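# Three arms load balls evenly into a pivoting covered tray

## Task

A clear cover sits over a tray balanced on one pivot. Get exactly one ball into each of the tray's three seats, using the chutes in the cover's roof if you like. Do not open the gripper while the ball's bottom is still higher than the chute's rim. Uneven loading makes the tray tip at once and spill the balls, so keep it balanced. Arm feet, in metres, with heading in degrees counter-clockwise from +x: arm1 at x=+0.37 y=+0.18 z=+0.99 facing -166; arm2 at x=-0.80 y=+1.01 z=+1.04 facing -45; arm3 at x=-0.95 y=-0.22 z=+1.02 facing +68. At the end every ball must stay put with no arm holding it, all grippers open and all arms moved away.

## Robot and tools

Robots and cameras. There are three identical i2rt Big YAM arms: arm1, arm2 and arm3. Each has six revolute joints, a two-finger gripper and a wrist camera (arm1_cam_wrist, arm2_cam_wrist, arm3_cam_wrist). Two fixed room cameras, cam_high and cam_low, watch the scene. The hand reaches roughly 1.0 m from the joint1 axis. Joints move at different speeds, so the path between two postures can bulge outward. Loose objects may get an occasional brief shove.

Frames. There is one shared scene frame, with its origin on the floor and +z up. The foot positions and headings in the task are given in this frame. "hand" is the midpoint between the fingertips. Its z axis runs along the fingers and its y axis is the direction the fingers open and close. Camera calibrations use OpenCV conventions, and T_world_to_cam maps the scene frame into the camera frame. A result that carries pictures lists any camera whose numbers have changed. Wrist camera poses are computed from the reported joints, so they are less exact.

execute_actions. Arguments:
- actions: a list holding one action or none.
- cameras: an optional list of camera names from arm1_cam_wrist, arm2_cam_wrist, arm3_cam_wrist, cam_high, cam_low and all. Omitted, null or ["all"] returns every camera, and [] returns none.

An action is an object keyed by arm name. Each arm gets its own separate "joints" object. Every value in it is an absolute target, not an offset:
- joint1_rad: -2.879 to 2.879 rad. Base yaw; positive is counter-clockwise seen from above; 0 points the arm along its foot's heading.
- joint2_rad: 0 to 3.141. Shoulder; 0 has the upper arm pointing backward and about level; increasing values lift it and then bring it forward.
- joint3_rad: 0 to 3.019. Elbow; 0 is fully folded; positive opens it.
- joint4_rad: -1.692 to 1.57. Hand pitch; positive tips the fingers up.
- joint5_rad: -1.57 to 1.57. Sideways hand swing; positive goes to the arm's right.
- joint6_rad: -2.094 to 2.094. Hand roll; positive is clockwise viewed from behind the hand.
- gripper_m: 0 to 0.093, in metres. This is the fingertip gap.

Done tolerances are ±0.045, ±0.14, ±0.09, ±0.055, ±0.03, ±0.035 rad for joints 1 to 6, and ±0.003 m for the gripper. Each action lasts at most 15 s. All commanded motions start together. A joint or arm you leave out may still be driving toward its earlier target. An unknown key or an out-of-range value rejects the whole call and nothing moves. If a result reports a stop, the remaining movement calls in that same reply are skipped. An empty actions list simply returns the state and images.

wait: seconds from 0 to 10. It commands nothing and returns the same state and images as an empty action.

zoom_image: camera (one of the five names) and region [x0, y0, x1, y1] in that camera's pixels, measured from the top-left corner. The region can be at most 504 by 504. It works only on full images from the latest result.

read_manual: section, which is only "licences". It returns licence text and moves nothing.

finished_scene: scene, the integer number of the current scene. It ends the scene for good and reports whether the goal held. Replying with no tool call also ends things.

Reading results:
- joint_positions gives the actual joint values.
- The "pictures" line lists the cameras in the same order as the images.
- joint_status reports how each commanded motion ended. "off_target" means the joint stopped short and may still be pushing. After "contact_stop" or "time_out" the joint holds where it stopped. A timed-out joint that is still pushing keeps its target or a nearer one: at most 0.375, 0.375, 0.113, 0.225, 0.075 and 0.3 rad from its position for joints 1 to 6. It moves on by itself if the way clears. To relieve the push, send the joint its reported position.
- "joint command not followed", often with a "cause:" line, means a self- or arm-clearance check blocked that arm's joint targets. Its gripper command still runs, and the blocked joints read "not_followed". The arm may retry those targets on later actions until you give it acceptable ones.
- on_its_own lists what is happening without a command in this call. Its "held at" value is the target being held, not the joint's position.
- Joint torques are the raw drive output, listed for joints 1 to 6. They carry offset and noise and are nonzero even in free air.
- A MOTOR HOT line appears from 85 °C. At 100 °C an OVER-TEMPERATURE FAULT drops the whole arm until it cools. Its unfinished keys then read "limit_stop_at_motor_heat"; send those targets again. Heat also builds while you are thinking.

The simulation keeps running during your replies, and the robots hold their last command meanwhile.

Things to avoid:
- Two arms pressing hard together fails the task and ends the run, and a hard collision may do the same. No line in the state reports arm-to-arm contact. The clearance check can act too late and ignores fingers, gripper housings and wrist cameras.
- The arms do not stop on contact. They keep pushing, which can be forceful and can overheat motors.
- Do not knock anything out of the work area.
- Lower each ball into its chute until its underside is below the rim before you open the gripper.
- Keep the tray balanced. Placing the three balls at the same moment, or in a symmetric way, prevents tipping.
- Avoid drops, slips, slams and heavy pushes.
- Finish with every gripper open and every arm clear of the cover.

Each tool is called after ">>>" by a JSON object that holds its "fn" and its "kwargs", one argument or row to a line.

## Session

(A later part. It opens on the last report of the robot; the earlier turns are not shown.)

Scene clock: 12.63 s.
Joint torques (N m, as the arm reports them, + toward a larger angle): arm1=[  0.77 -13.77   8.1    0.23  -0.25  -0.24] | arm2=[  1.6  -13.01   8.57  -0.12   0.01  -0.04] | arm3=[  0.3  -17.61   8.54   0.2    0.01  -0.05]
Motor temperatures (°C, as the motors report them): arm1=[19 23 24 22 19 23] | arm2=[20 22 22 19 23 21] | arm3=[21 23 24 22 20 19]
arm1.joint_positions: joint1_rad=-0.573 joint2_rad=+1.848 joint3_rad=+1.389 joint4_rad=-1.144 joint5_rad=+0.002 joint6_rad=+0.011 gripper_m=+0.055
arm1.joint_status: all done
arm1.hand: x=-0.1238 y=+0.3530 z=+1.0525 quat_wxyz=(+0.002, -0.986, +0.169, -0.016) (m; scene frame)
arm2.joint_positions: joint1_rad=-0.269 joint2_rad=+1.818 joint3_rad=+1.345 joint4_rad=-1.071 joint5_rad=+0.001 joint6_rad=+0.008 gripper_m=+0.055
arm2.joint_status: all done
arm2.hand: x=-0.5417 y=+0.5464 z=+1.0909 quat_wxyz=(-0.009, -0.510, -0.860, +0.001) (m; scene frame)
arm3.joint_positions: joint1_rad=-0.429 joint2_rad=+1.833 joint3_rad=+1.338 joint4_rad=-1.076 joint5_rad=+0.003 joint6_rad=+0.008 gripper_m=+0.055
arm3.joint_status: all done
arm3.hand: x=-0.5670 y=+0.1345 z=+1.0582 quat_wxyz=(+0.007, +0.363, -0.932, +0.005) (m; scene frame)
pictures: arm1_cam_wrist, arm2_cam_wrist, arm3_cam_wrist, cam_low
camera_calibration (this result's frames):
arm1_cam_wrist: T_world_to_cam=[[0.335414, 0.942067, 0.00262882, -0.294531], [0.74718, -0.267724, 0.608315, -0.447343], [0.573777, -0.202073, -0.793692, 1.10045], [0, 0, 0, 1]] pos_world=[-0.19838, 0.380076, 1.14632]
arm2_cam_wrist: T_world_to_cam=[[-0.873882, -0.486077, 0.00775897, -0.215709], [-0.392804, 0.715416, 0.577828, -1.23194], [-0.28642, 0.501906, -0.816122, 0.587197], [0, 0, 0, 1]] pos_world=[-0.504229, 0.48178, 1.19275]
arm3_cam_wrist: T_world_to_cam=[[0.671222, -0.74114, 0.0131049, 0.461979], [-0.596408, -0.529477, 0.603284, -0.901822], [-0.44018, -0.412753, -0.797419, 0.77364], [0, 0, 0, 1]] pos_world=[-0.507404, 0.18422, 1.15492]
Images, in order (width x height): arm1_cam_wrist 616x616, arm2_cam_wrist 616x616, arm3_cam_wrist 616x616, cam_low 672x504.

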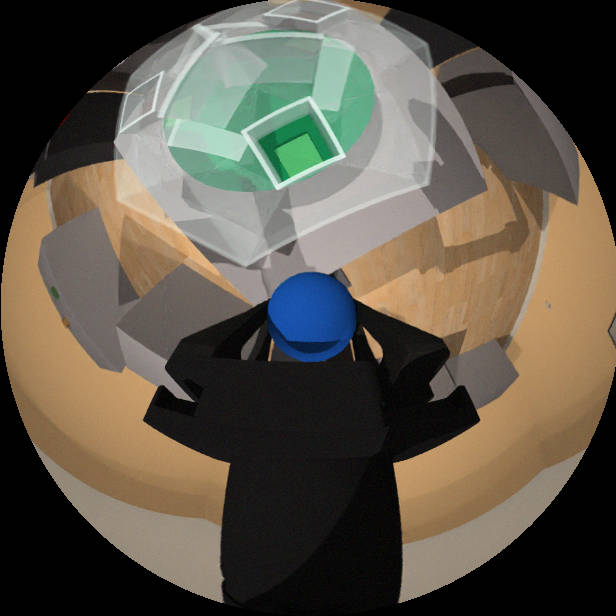

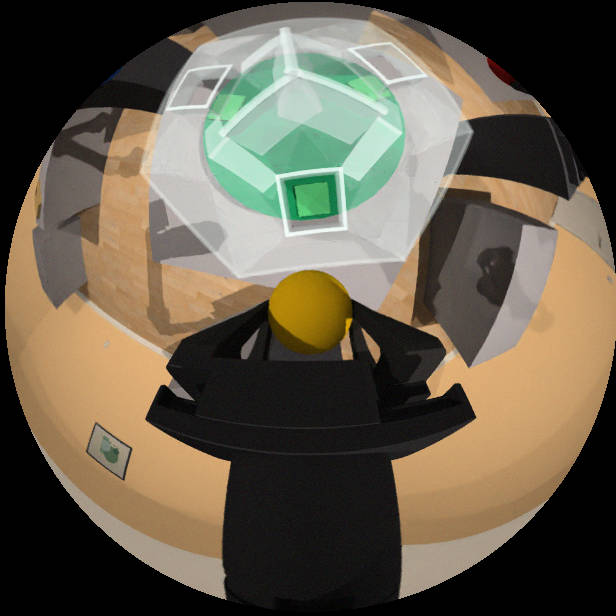

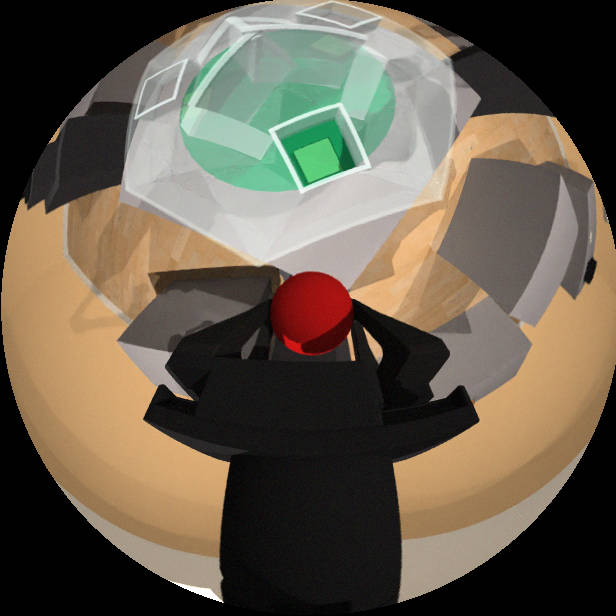

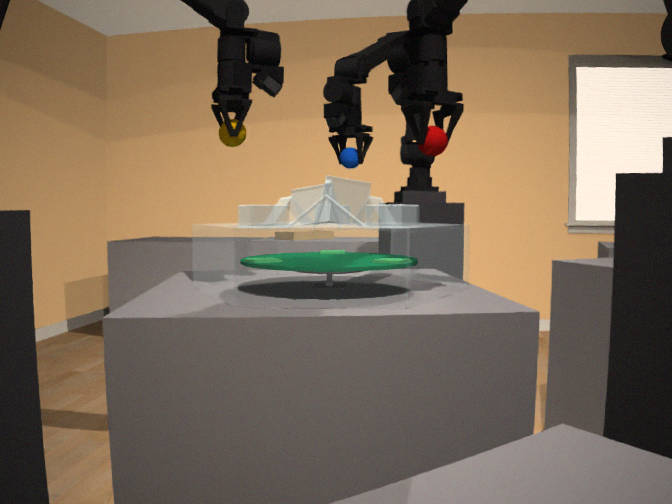

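>>> {"fn": "execute_actions", "kwargs": {
  "actions": [
    {"arm1":{"joints":{"joint1_rad":-0.546,"joint2_rad":2.17,"joint3_rad":1.826,"joint4_rad":-1.17}},"arm2":{"joints":{"joint1_rad":-0.285,"joint2_rad":2.125,"joint3_rad":1.52,"joint4_rad":-0.957}},"arm3":{"joints":{"joint1_rad":-0.456,"joint2_rad":2.165,"joint3_rad":1.777,"joint4_rad":-1.124}}}
  ],
  "cameras": []
}}

>>> {"fn": "execute_actions", "kwargs": {
  "actions": [
    {"arm1":{"joints":{"joint2_rad":2.213}},"arm3":{"joints":{"joint2_rad":2.206}}}
  ]
}}

Scene clock: 14.47 s.
Joint torques (N m, as the arm reports them, + toward a larger angle): arm1=[  0.27 -19.12  11.23  -0.23  -0.25  -0.23] | arm2=[  0.07 -18.28   9.75   0.41   0.01  -0.04] | arm3=[ -0.48 -23.7   11.8    0.4    0.05  -0.06]
Motor temperatures (°C, as the motors report them): arm1=[19 23 25 22 19 23] | arm2=[20 23 22 19 23 21] | arm3=[21 23 25 22 20 19]
arm1.joint_positions: joint1_rad=-0.548 joint2_rad=+2.196 joint3_rad=+1.771 joint4_rad=-1.161 joint5_rad=+0.002 joint6_rad=+0.011 gripper_m=+0.055
arm1.joint_status: all done
arm1.hand: x=-0.2396 y=+0.3759 z=+0.9853 quat_wxyz=(+0.004, -0.988, +0.156, -0.008) (m; scene frame)
arm2.joint_positions: joint1_rad=-0.270 joint2_rad=+2.139 joint3_rad=+1.490 joint4_rad=-0.961 joint5_rad=+0.001 joint6_rad=+0.008 gripper_m=+0.055
arm2.joint_status: all done
arm2.hand: x=-0.5171 y=+0.5036 z=+0.9658 quat_wxyz=(+0.020, -0.510, -0.860, -0.016) (m; scene frame)
arm3.joint_positions: joint1_rad=-0.451 joint2_rad=+2.192 joint3_rad=+1.730 joint4_rad=-1.122 joint5_rad=+0.002 joint6_rad=+0.008 gripper_m=+0.055
arm3.joint_status: all done
arm3.hand: x=-0.4745 y=+0.2011 z=+0.9878 quat_wxyz=(+0.013, +0.353, -0.936, +0.007) (m; scene frame)
pictures: none
No camera images: the call's "cameras" was empty. Leave "cameras" out to get every camera's image.

Scene clock: 15.27 s.
Joint torques (N m, as the arm reports them, + toward a larger angle): arm1=[  0.14 -17.09  11.37  -0.28  -0.26  -0.24] | arm2=[  0.07 -17.74   9.6    0.36   0.01  -0.04] | arm3=[ -0.58 -21.69  11.75   0.34   0.03  -0.05]
Motor temperatures (°C, as the motors report them): arm1=[19 24 25 22 19 23] | arm2=[20 23 23 19 23 21] | arm3=[21 23 25 22 20 19]
arm1.joint_positions: joint1_rad=-0.548 joint2_rad=+2.208 joint3_rad=+1.771 joint4_rad=-1.161 joint5_rad=+0.002 joint6_rad=+0.011 gripper_m=+0.055
arm1.joint_status: all done
arm1.hand: x=-0.2379 y=+0.3754 z=+0.9775 quat_wxyz=(+0.003, -0.988, +0.156, -0.015) (m; scene frame)
arm2.joint_positions: joint1_rad=-0.270 joint2_rad=+2.139 joint3_rad=+1.490 joint4_rad=-0.961 joint5_rad=+0.001 joint6_rad=+0.008 gripper_m=+0.055
arm2.joint_status: not commanded
arm2.hand: x=-0.5171 y=+0.5036 z=+0.9658 quat_wxyz=(+0.020, -0.510, -0.860, -0.016) (m; scene frame)
arm3.joint_positions: joint1_rad=-0.451 joint2_rad=+2.208 joint3_rad=+1.730 joint4_rad=-1.122 joint5_rad=+0.002 joint6_rad=+0.008 gripper_m=+0.055
arm3.joint_status: all done
arm3.hand: x=-0.4765 y=+0.1993 z=+0.9778 quat_wxyz=(+0.021, +0.353, -0.936, +0.010) (m; scene frame)
pictures: arm1_cam_wrist, arm2_cam_wrist, arm3_cam_wrist, cam_high, cam_low
camera_calibration (this result's frames):
arm1_cam_wrist: T_world_to_cam=[[0.311577, 0.950218, 0.00259412, -0.285869], [0.75534, -0.249331, 0.606049, -0.313304], [0.576525, -0.186871, -0.795423, 1.10759], [0, 0, 0, 1]] pos_world=[-0.312831, 0.400498, 1.07162]
arm2_cam_wrist: T_world_to_cam=[[-0.873738, -0.486333, 0.00780311, -0.213924], [-0.373353, 0.680869, 0.6301, -1.14244], [-0.311751, 0.547629, -0.776475, 0.439144], [0, 0, 0, 1]] pos_world=[-0.476542, 0.433325, 1.0625]
arm3_cam_wrist: T_world_to_cam=[[0.654309, -0.756112, 0.0131912, 0.445135], [-0.594989, -0.503957, 0.626112, -0.791732], [-0.466763, -0.417519, -0.779622, 0.746989], [0, 0, 0, 1]] pos_world=[-0.413661, 0.249455, 1.07221]
Images, in order (width x height): arm1_cam_wrist 616x616, arm2_cam_wrist 616x616, arm3_cam_wrist 616x616, cam_high 672x504, cam_low 672x504.

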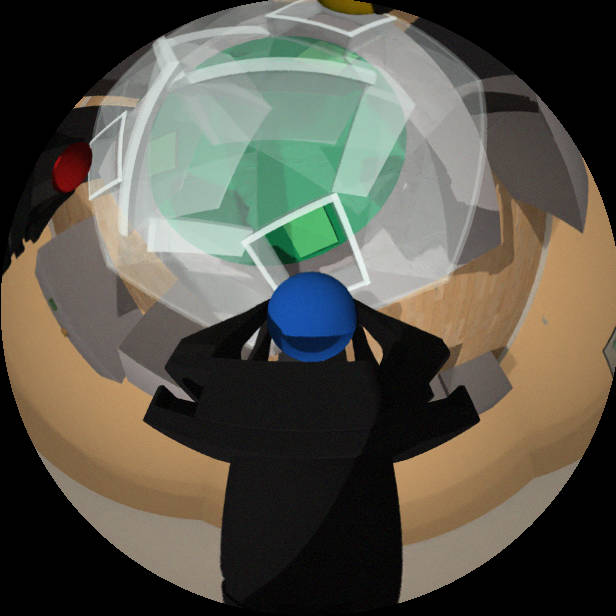

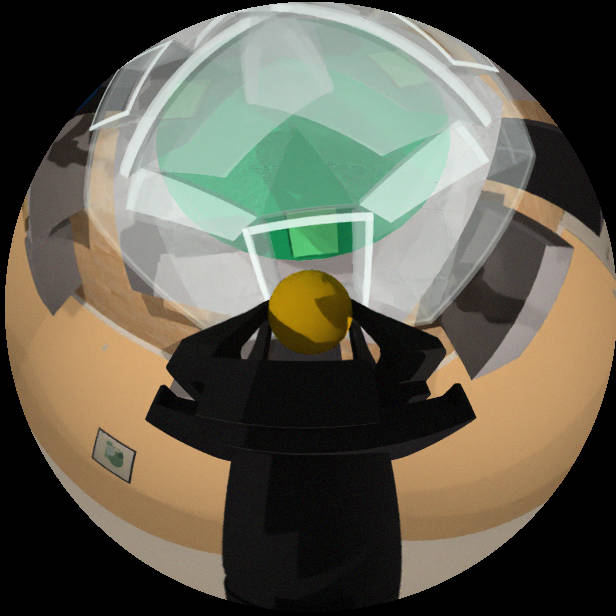

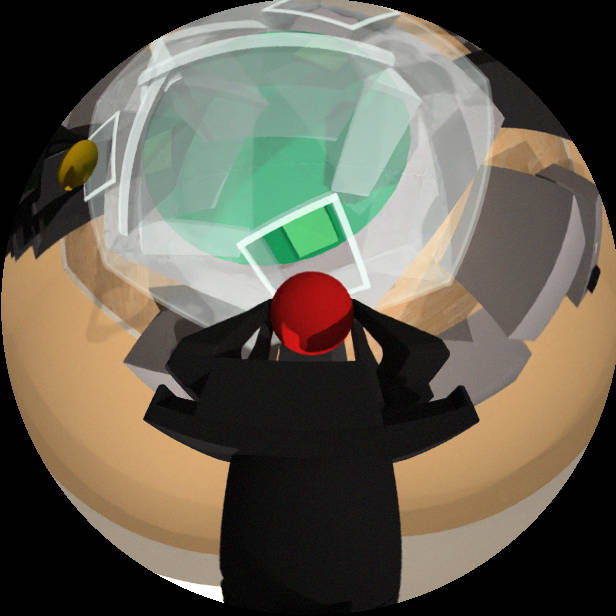

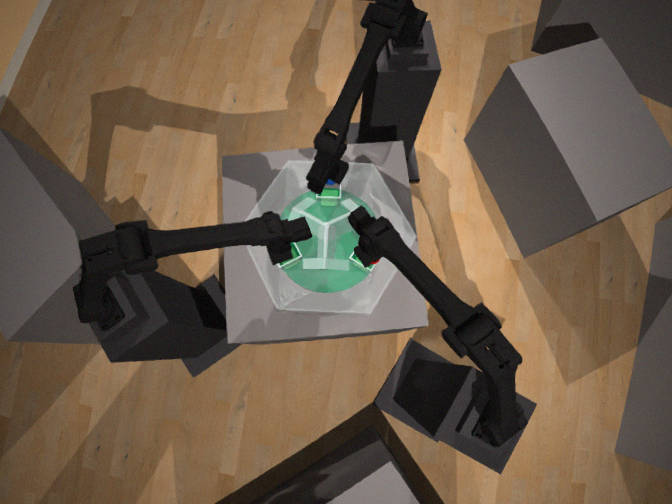

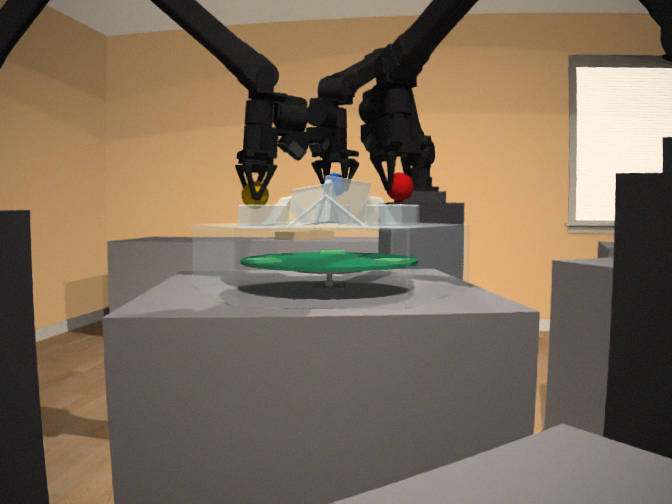

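>>> {"fn": "zoom_image", "kwargs": {
  "camera": "cam_low",
  "region": [220,150,440,240]
}}

Region (220, 150, 440, 240) of cam_low's 672x504 image, scaled by 2.291, with more detail than that image has; it fills the top 206 rows of this view, and the rest is white.

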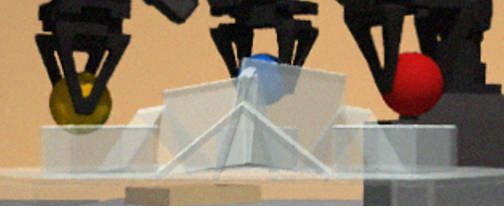

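>>> {"fn": "execute_actions", "kwargs": {
  "actions": [
    {"arm1":{"joints":{"joint2_rad":2.26,"joint4_rad":-1.056}},"arm2":{"joints":{"joint2_rad":2.15,"joint4_rad":-0.888}},"arm3":{"joints":{"joint2_rad":2.236,"joint4_rad":-1.022}}}
  ],
  "cameras": ["arm1_cam_wrist","arm2_cam_wrist","arm3_cam_wrist","cam_low"]
}}

>>> {"fn": "zoom_image", "kwargs": {
  "camera": "cam_low",
  "region": [220,150,440,240]
}}

Scene clock: 16.63 s.
Joint torques (N m, as the arm reports them, + toward a larger angle): arm1=[  0.21 -18.39  10.73   0.91  -0.26  -0.23] | arm2=[  0.07 -16.13   9.84   0.84   0.01  -0.04] | arm3=[ -0.48 -22.45  11.7    0.98   0.04  -0.05]
Motor temperatures (°C, as the motors report them): arm1=[19 24 26 22 19 23] | arm2=[20 23 23 19 23 21] | arm3=[21 23 26 22 20 19]
arm1.joint_positions: joint1_rad=-0.548 joint2_rad=+2.269 joint3_rad=+1.771 joint4_rad=-1.075 joint5_rad=+0.002 joint6_rad=+0.011 gripper_m=+0.055
arm1.joint_status: all done
arm1.hand: x=-0.2488 y=+0.3792 z=+0.9394 quat_wxyz=(+0.005, -0.988, +0.156, -0.002) (m; scene frame)
arm2.joint_positions: joint1_rad=-0.270 joint2_rad=+2.139 joint3_rad=+1.490 joint4_rad=-0.902 joint5_rad=+0.001 joint6_rad=+0.008 gripper_m=+0.055
arm2.joint_status: all done
arm2.hand: x=-0.5101 y=+0.4910 z=+0.9654 quat_wxyz=(-0.006, -0.510, -0.860, -0.001) (m; scene frame)
arm3.joint_positions: joint1_rad=-0.451 joint2_rad=+2.243 joint3_rad=+1.730 joint4_rad=-1.033 joint5_rad=+0.002 joint6_rad=+0.008 gripper_m=+0.055
arm3.joint_status: all done
arm3.hand: x=-0.4649 y=+0.2096 z=+0.9557 quat_wxyz=(-0.004, +0.353, -0.936, +0.001) (m; scene frame)
pictures: arm1_cam_wrist, arm2_cam_wrist, arm3_cam_wrist, cam_low
camera_calibration (this result's frames):
arm1_cam_wrist: T_world_to_cam=[[0.311438, 0.950264, 0.00222523, -0.285615], [0.770354, -0.253845, 0.584908, -0.255693], [0.556381, -0.180448, -0.811097, 1.09157], [0, 0, 0, 1]] pos_world=[-0.321401, 0.403475, 1.03556]
arm2_cam_wrist: T_world_to_cam=[[-0.874198, -0.485507, 0.00777414, -0.214531], [-0.390354, 0.712209, 0.583423, -1.11003], [-0.288793, 0.506993, -0.812131, 0.51409], [0, 0, 0, 1]] pos_world=[-0.472381, 0.425776, 1.06679]
arm3_cam_wrist: T_world_to_cam=[[0.653894, -0.756486, 0.0123303, 0.446328], [-0.619021, -0.525559, 0.58361, -0.731874], [-0.435013, -0.389252, -0.81194, 0.779179], [0, 0, 0, 1]] pos_world=[-0.405944, 0.256295, 1.05427]
Images, in order (width x height): arm1_cam_wrist 616x616, arm2_cam_wrist 616x616, arm3_cam_wrist 616x616, cam_low 672x504.

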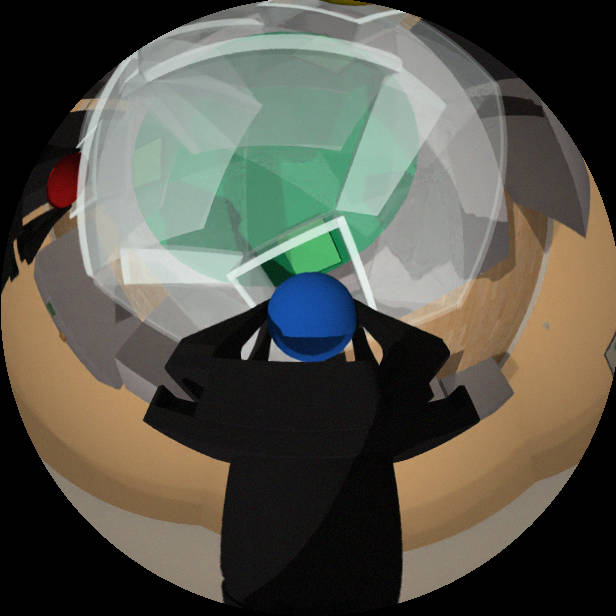

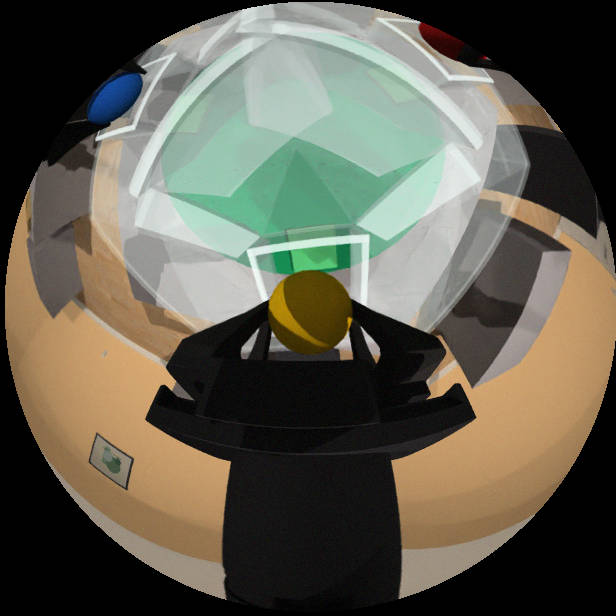

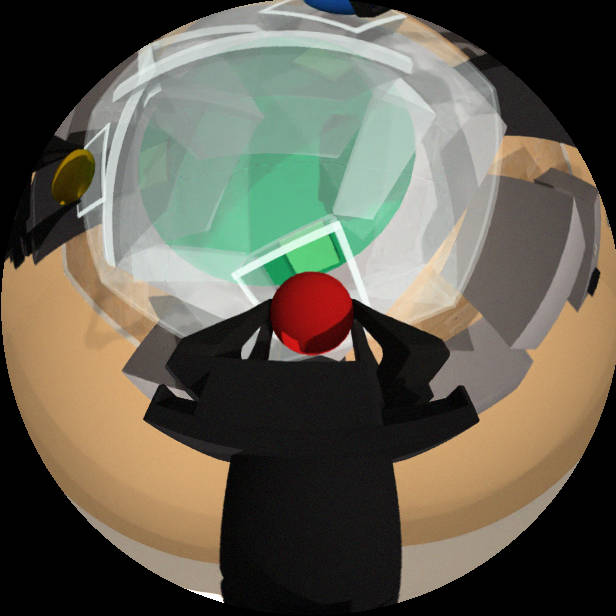

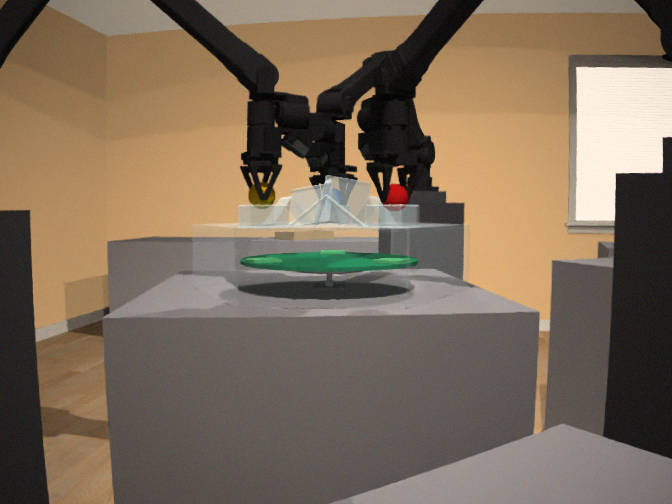

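Region (220, 150, 440, 240) of cam_low's 672x504 image, scaled by 2.291, with more detail than that image has; it fills the top 206 rows of this view, and the rest is white.

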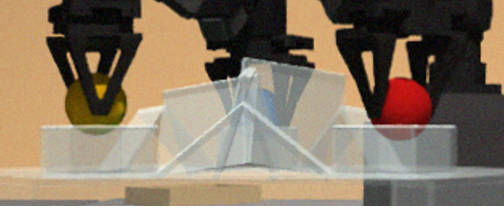

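>>> {"fn": "execute_actions", "kwargs": {
  "actions": [
    {"arm2":{"joints":{"joint2_rad":2.159}},"arm3":{"joints":{"joint1_rad":-0.438}}}
  ],
  "cameras": []
}}

Scene clock: 17.13 s.
Joint torques (N m, as the arm reports them, + toward a larger angle): arm1=[  0.13 -18.32  11.07   0.9   -0.25  -0.24] | arm2=[  0.12 -15.29   9.8    0.83   0.01  -0.04] | arm3=[  0.36 -22.3   11.73   0.92   0.04  -0.05]
Motor temperatures (°C, as the motors report them): arm1=[19 24 26 22 19 23] | arm2=[20 23 23 19 23 21] | arm3=[21 23 26 22 20 19]
arm1.joint_positions: joint1_rad=-0.548 joint2_rad=+2.269 joint3_rad=+1.771 joint4_rad=-1.075 joint5_rad=+0.002 joint6_rad=+0.011 gripper_m=+0.055
arm1.joint_status: not commanded
arm1.hand: x=-0.2488 y=+0.3792 z=+0.9394 quat_wxyz=(+0.005, -0.988, +0.156, -0.002) (m; scene frame)
arm2.joint_positions: joint1_rad=-0.270 joint2_rad=+2.139 joint3_rad=+1.490 joint4_rad=-0.902 joint5_rad=+0.001 joint6_rad=+0.008 gripper_m=+0.055
arm2.joint_status: all done
arm2.hand: x=-0.5101 y=+0.4910 z=+0.9654 quat_wxyz=(-0.006, -0.510, -0.860, -0.001) (m; scene frame)
arm3.joint_positions: joint1_rad=-0.448 joint2_rad=+2.243 joint3_rad=+1.730 joint4_rad=-1.033 joint5_rad=+0.002 joint6_rad=+0.008 gripper_m=+0.055
arm3.joint_status: all done
arm3.hand: x=-0.4666 y=+0.2114 z=+0.9557 quat_wxyz=(-0.004, +0.354, -0.935, +0.001) (m; scene frame)
pictures: none
No camera images: the call's "cameras" was empty. Leave "cameras" out to get every camera's image.

>>> {"fn": "execute_actions", "kwargs": {
  "actions": [
    {"arm2":{"joints":{"joint2_rad":2.17}}}
  ],
  "cameras": []
}}

Scene clock: 17.83 s.
Joint torques (N m, as the arm reports them, + toward a larger angle): arm1=[  0.22 -18.12  10.94   0.85  -0.25  -0.24] | arm2=[  0.11 -15.13   9.82   0.85   0.01  -0.04] | arm3=[  0.34 -22.53  11.67   0.96   0.05  -0.05]
Motor temperatures (°C, as the motors report them): arm1=[19 24 26 22 19 23] | arm2=[20 23 23 19 23 21] | arm3=[21 24 26 22 20 19]
arm1.joint_positions: joint1_rad=-0.548 joint2_rad=+2.269 joint3_rad=+1.771 joint4_rad=-1.075 joint5_rad=+0.002 joint6_rad=+0.011 gripper_m=+0.055
arm1.joint_status: not commanded
arm1.hand: x=-0.2488 y=+0.3792 z=+0.9394 quat_wxyz=(+0.005, -0.988, +0.156, -0.002) (m; scene frame)
arm2.joint_positions: joint1_rad=-0.270 joint2_rad=+2.149 joint3_rad=+1.490 joint4_rad=-0.902 joint5_rad=+0.001 joint6_rad=+0.008 gripper_m=+0.055
arm2.joint_status: all done
arm2.hand: x=-0.5110 y=+0.4928 z=+0.9598 quat_wxyz=(-0.001, -0.510, -0.860, -0.004) (m; scene frame)
arm3.joint_positions: joint1_rad=-0.447 joint2_rad=+2.243 joint3_rad=+1.730 joint4_rad=-1.033 joint5_rad=+0.002 joint6_rad=+0.008 gripper_m=+0.055
arm3.joint_status: not commanded
arm3.hand: x=-0.4667 y=+0.2116 z=+0.9557 quat_wxyz=(-0.004, +0.355, -0.935, +0.001) (m; scene frame)
pictures: none
No camera images: the call's "cameras" was empty. Leave "cameras" out to get every camera's image.

>>> {"fn": "execute_actions", "kwargs": {
  "actions": [
    {"arm1":{"joints":{"gripper_m":0.064}},"arm2":{"joints":{"gripper_m":0.064}},"arm3":{"joints":{"gripper_m":0.064}}}
  ],
  "cameras": ["cam_low"]
}}

>>> {"fn": "execute_actions", "kwargs": {
  "actions": [
    {"arm1":{"joints":{"joint2_rad":1.7,"joint3_rad":1.5}},"arm2":{"joints":{"joint2_rad":1.7,"joint3_rad":1.35}},"arm3":{"joints":{"joint2_rad":1.7,"joint3_rad":1.5}}}
  ],
  "cameras": ["cam_low","cam_high"]
}}

Scene clock: 18.40 s.
Joint torques (N m, as the arm reports them, + toward a larger angle): arm1=[  0.2  -18.07  10.75   0.8   -0.26  -0.24] | arm2=[  0.09 -15.3    9.73   0.81   0.01  -0.04] | arm3=[  0.41 -22.46  11.52   0.95   0.04  -0.06]
Motor temperatures (°C, as the motors report them): arm1=[19 24 26 22 19 23] | arm2=[20 23 23 19 23 21] | arm3=[21 24 26 22 20 19]
arm1.joint_positions: joint1_rad=-0.548 joint2_rad=+2.269 joint3_rad=+1.775 joint4_rad=-1.075 joint5_rad=+0.002 joint6_rad=+0.011 gripper_m=+0.064
arm1.joint_status: all done
arm1.hand: x=-0.2506 y=+0.3797 z=+0.9408 quat_wxyz=(+0.005, -0.988, +0.156, +0.001) (m; scene frame)
arm2.joint_positions: joint1_rad=-0.270 joint2_rad=+2.149 joint3_rad=+1.490 joint4_rad=-0.902 joint5_rad=+0.001 joint6_rad=+0.008 gripper_m=+0.064
arm2.joint_status: all done
arm2.hand: x=-0.5110 y=+0.4928 z=+0.9598 quat_wxyz=(-0.001, -0.510, -0.860, -0.004) (m; scene frame)
arm3.joint_positions: joint1_rad=-0.447 joint2_rad=+2.243 joint3_rad=+1.732 joint4_rad=-1.033 joint5_rad=+0.002 joint6_rad=+0.008 gripper_m=+0.064
arm3.joint_status: all done
arm3.hand: x=-0.4661 y=+0.2122 z=+0.9563 quat_wxyz=(-0.005, +0.355, -0.935, +0.000) (m; scene frame)
pictures: cam_low
Images, in order (width x height): cam_low 672x504.

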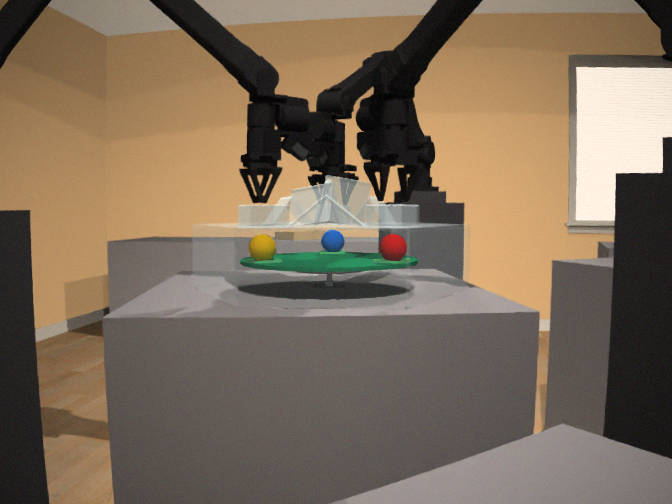

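Scene clock: 19.97 s.
Joint torques (N m, as the arm reports them, + toward a larger angle): arm1=[  0.15 -12.63   8.72   1.23  -0.26  -0.23] | arm2=[  0.07 -11.64  10.27   1.07   0.01  -0.04] | arm3=[  0.34 -16.23   9.25   1.25   0.04  -0.05]
Motor temperatures (°C, as the motors report them): arm1=[19 24 26 22 19 23] | arm2=[20 24 24 19 23 21] | arm3=[21 24 27 22 20 19]
arm1.joint_positions: joint1_rad=-0.548 joint2_rad=+1.695 joint3_rad=+1.497 joint4_rad=-1.068 joint5_rad=+0.002 joint6_rad=+0.011 gripper_m=+0.064
arm1.joint_status: all done
arm1.hand: x=-0.1845 y=+0.3571 z=+1.1788 quat_wxyz=(+0.027, -0.976, +0.154, +0.149) (m; scene frame)
arm2.joint_positions: joint1_rad=-0.270 joint2_rad=+1.678 joint3_rad=+1.337 joint4_rad=-0.896 joint5_rad=+0.001 joint6_rad=+0.008 gripper_m=+0.064
arm2.joint_status: all done
arm2.hand: x=-0.5209 y=+0.5068 z=+1.1692 quat_wxyz=(-0.141, -0.504, -0.848, +0.078) (m; scene frame)
arm3.joint_positions: joint1_rad=-0.447 joint2_rad=+1.699 joint3_rad=+1.497 joint4_rad=-1.027 joint5_rad=+0.002 joint6_rad=+0.008 gripper_m=+0.064
arm3.joint_status: all done
arm3.hand: x=-0.5050 y=+0.1778 z=+1.1947 quat_wxyz=(-0.151, +0.350, -0.923, -0.057) (m; scene frame)
pictures: cam_high, cam_low
Images, in order (width x height): cam_high 672x504, cam_low 672x504.

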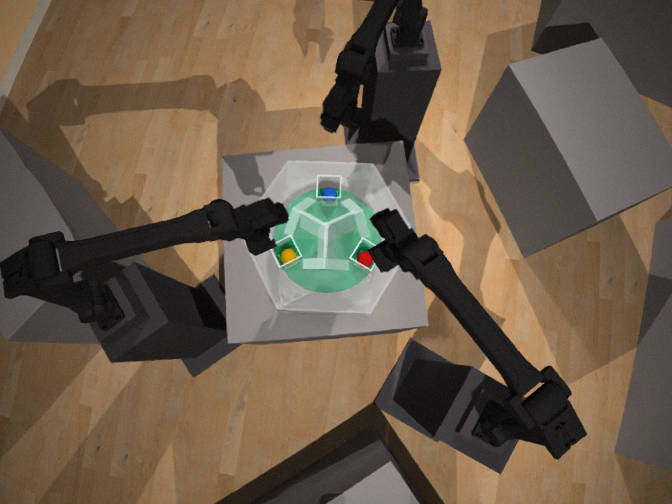

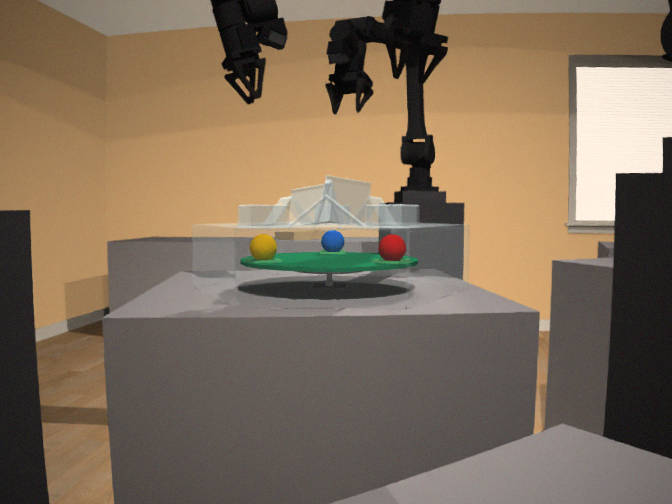

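>>> {"fn": "finished_scene", "kwargs": {
  "scene": 1
}}

The scene is finished: the task was done.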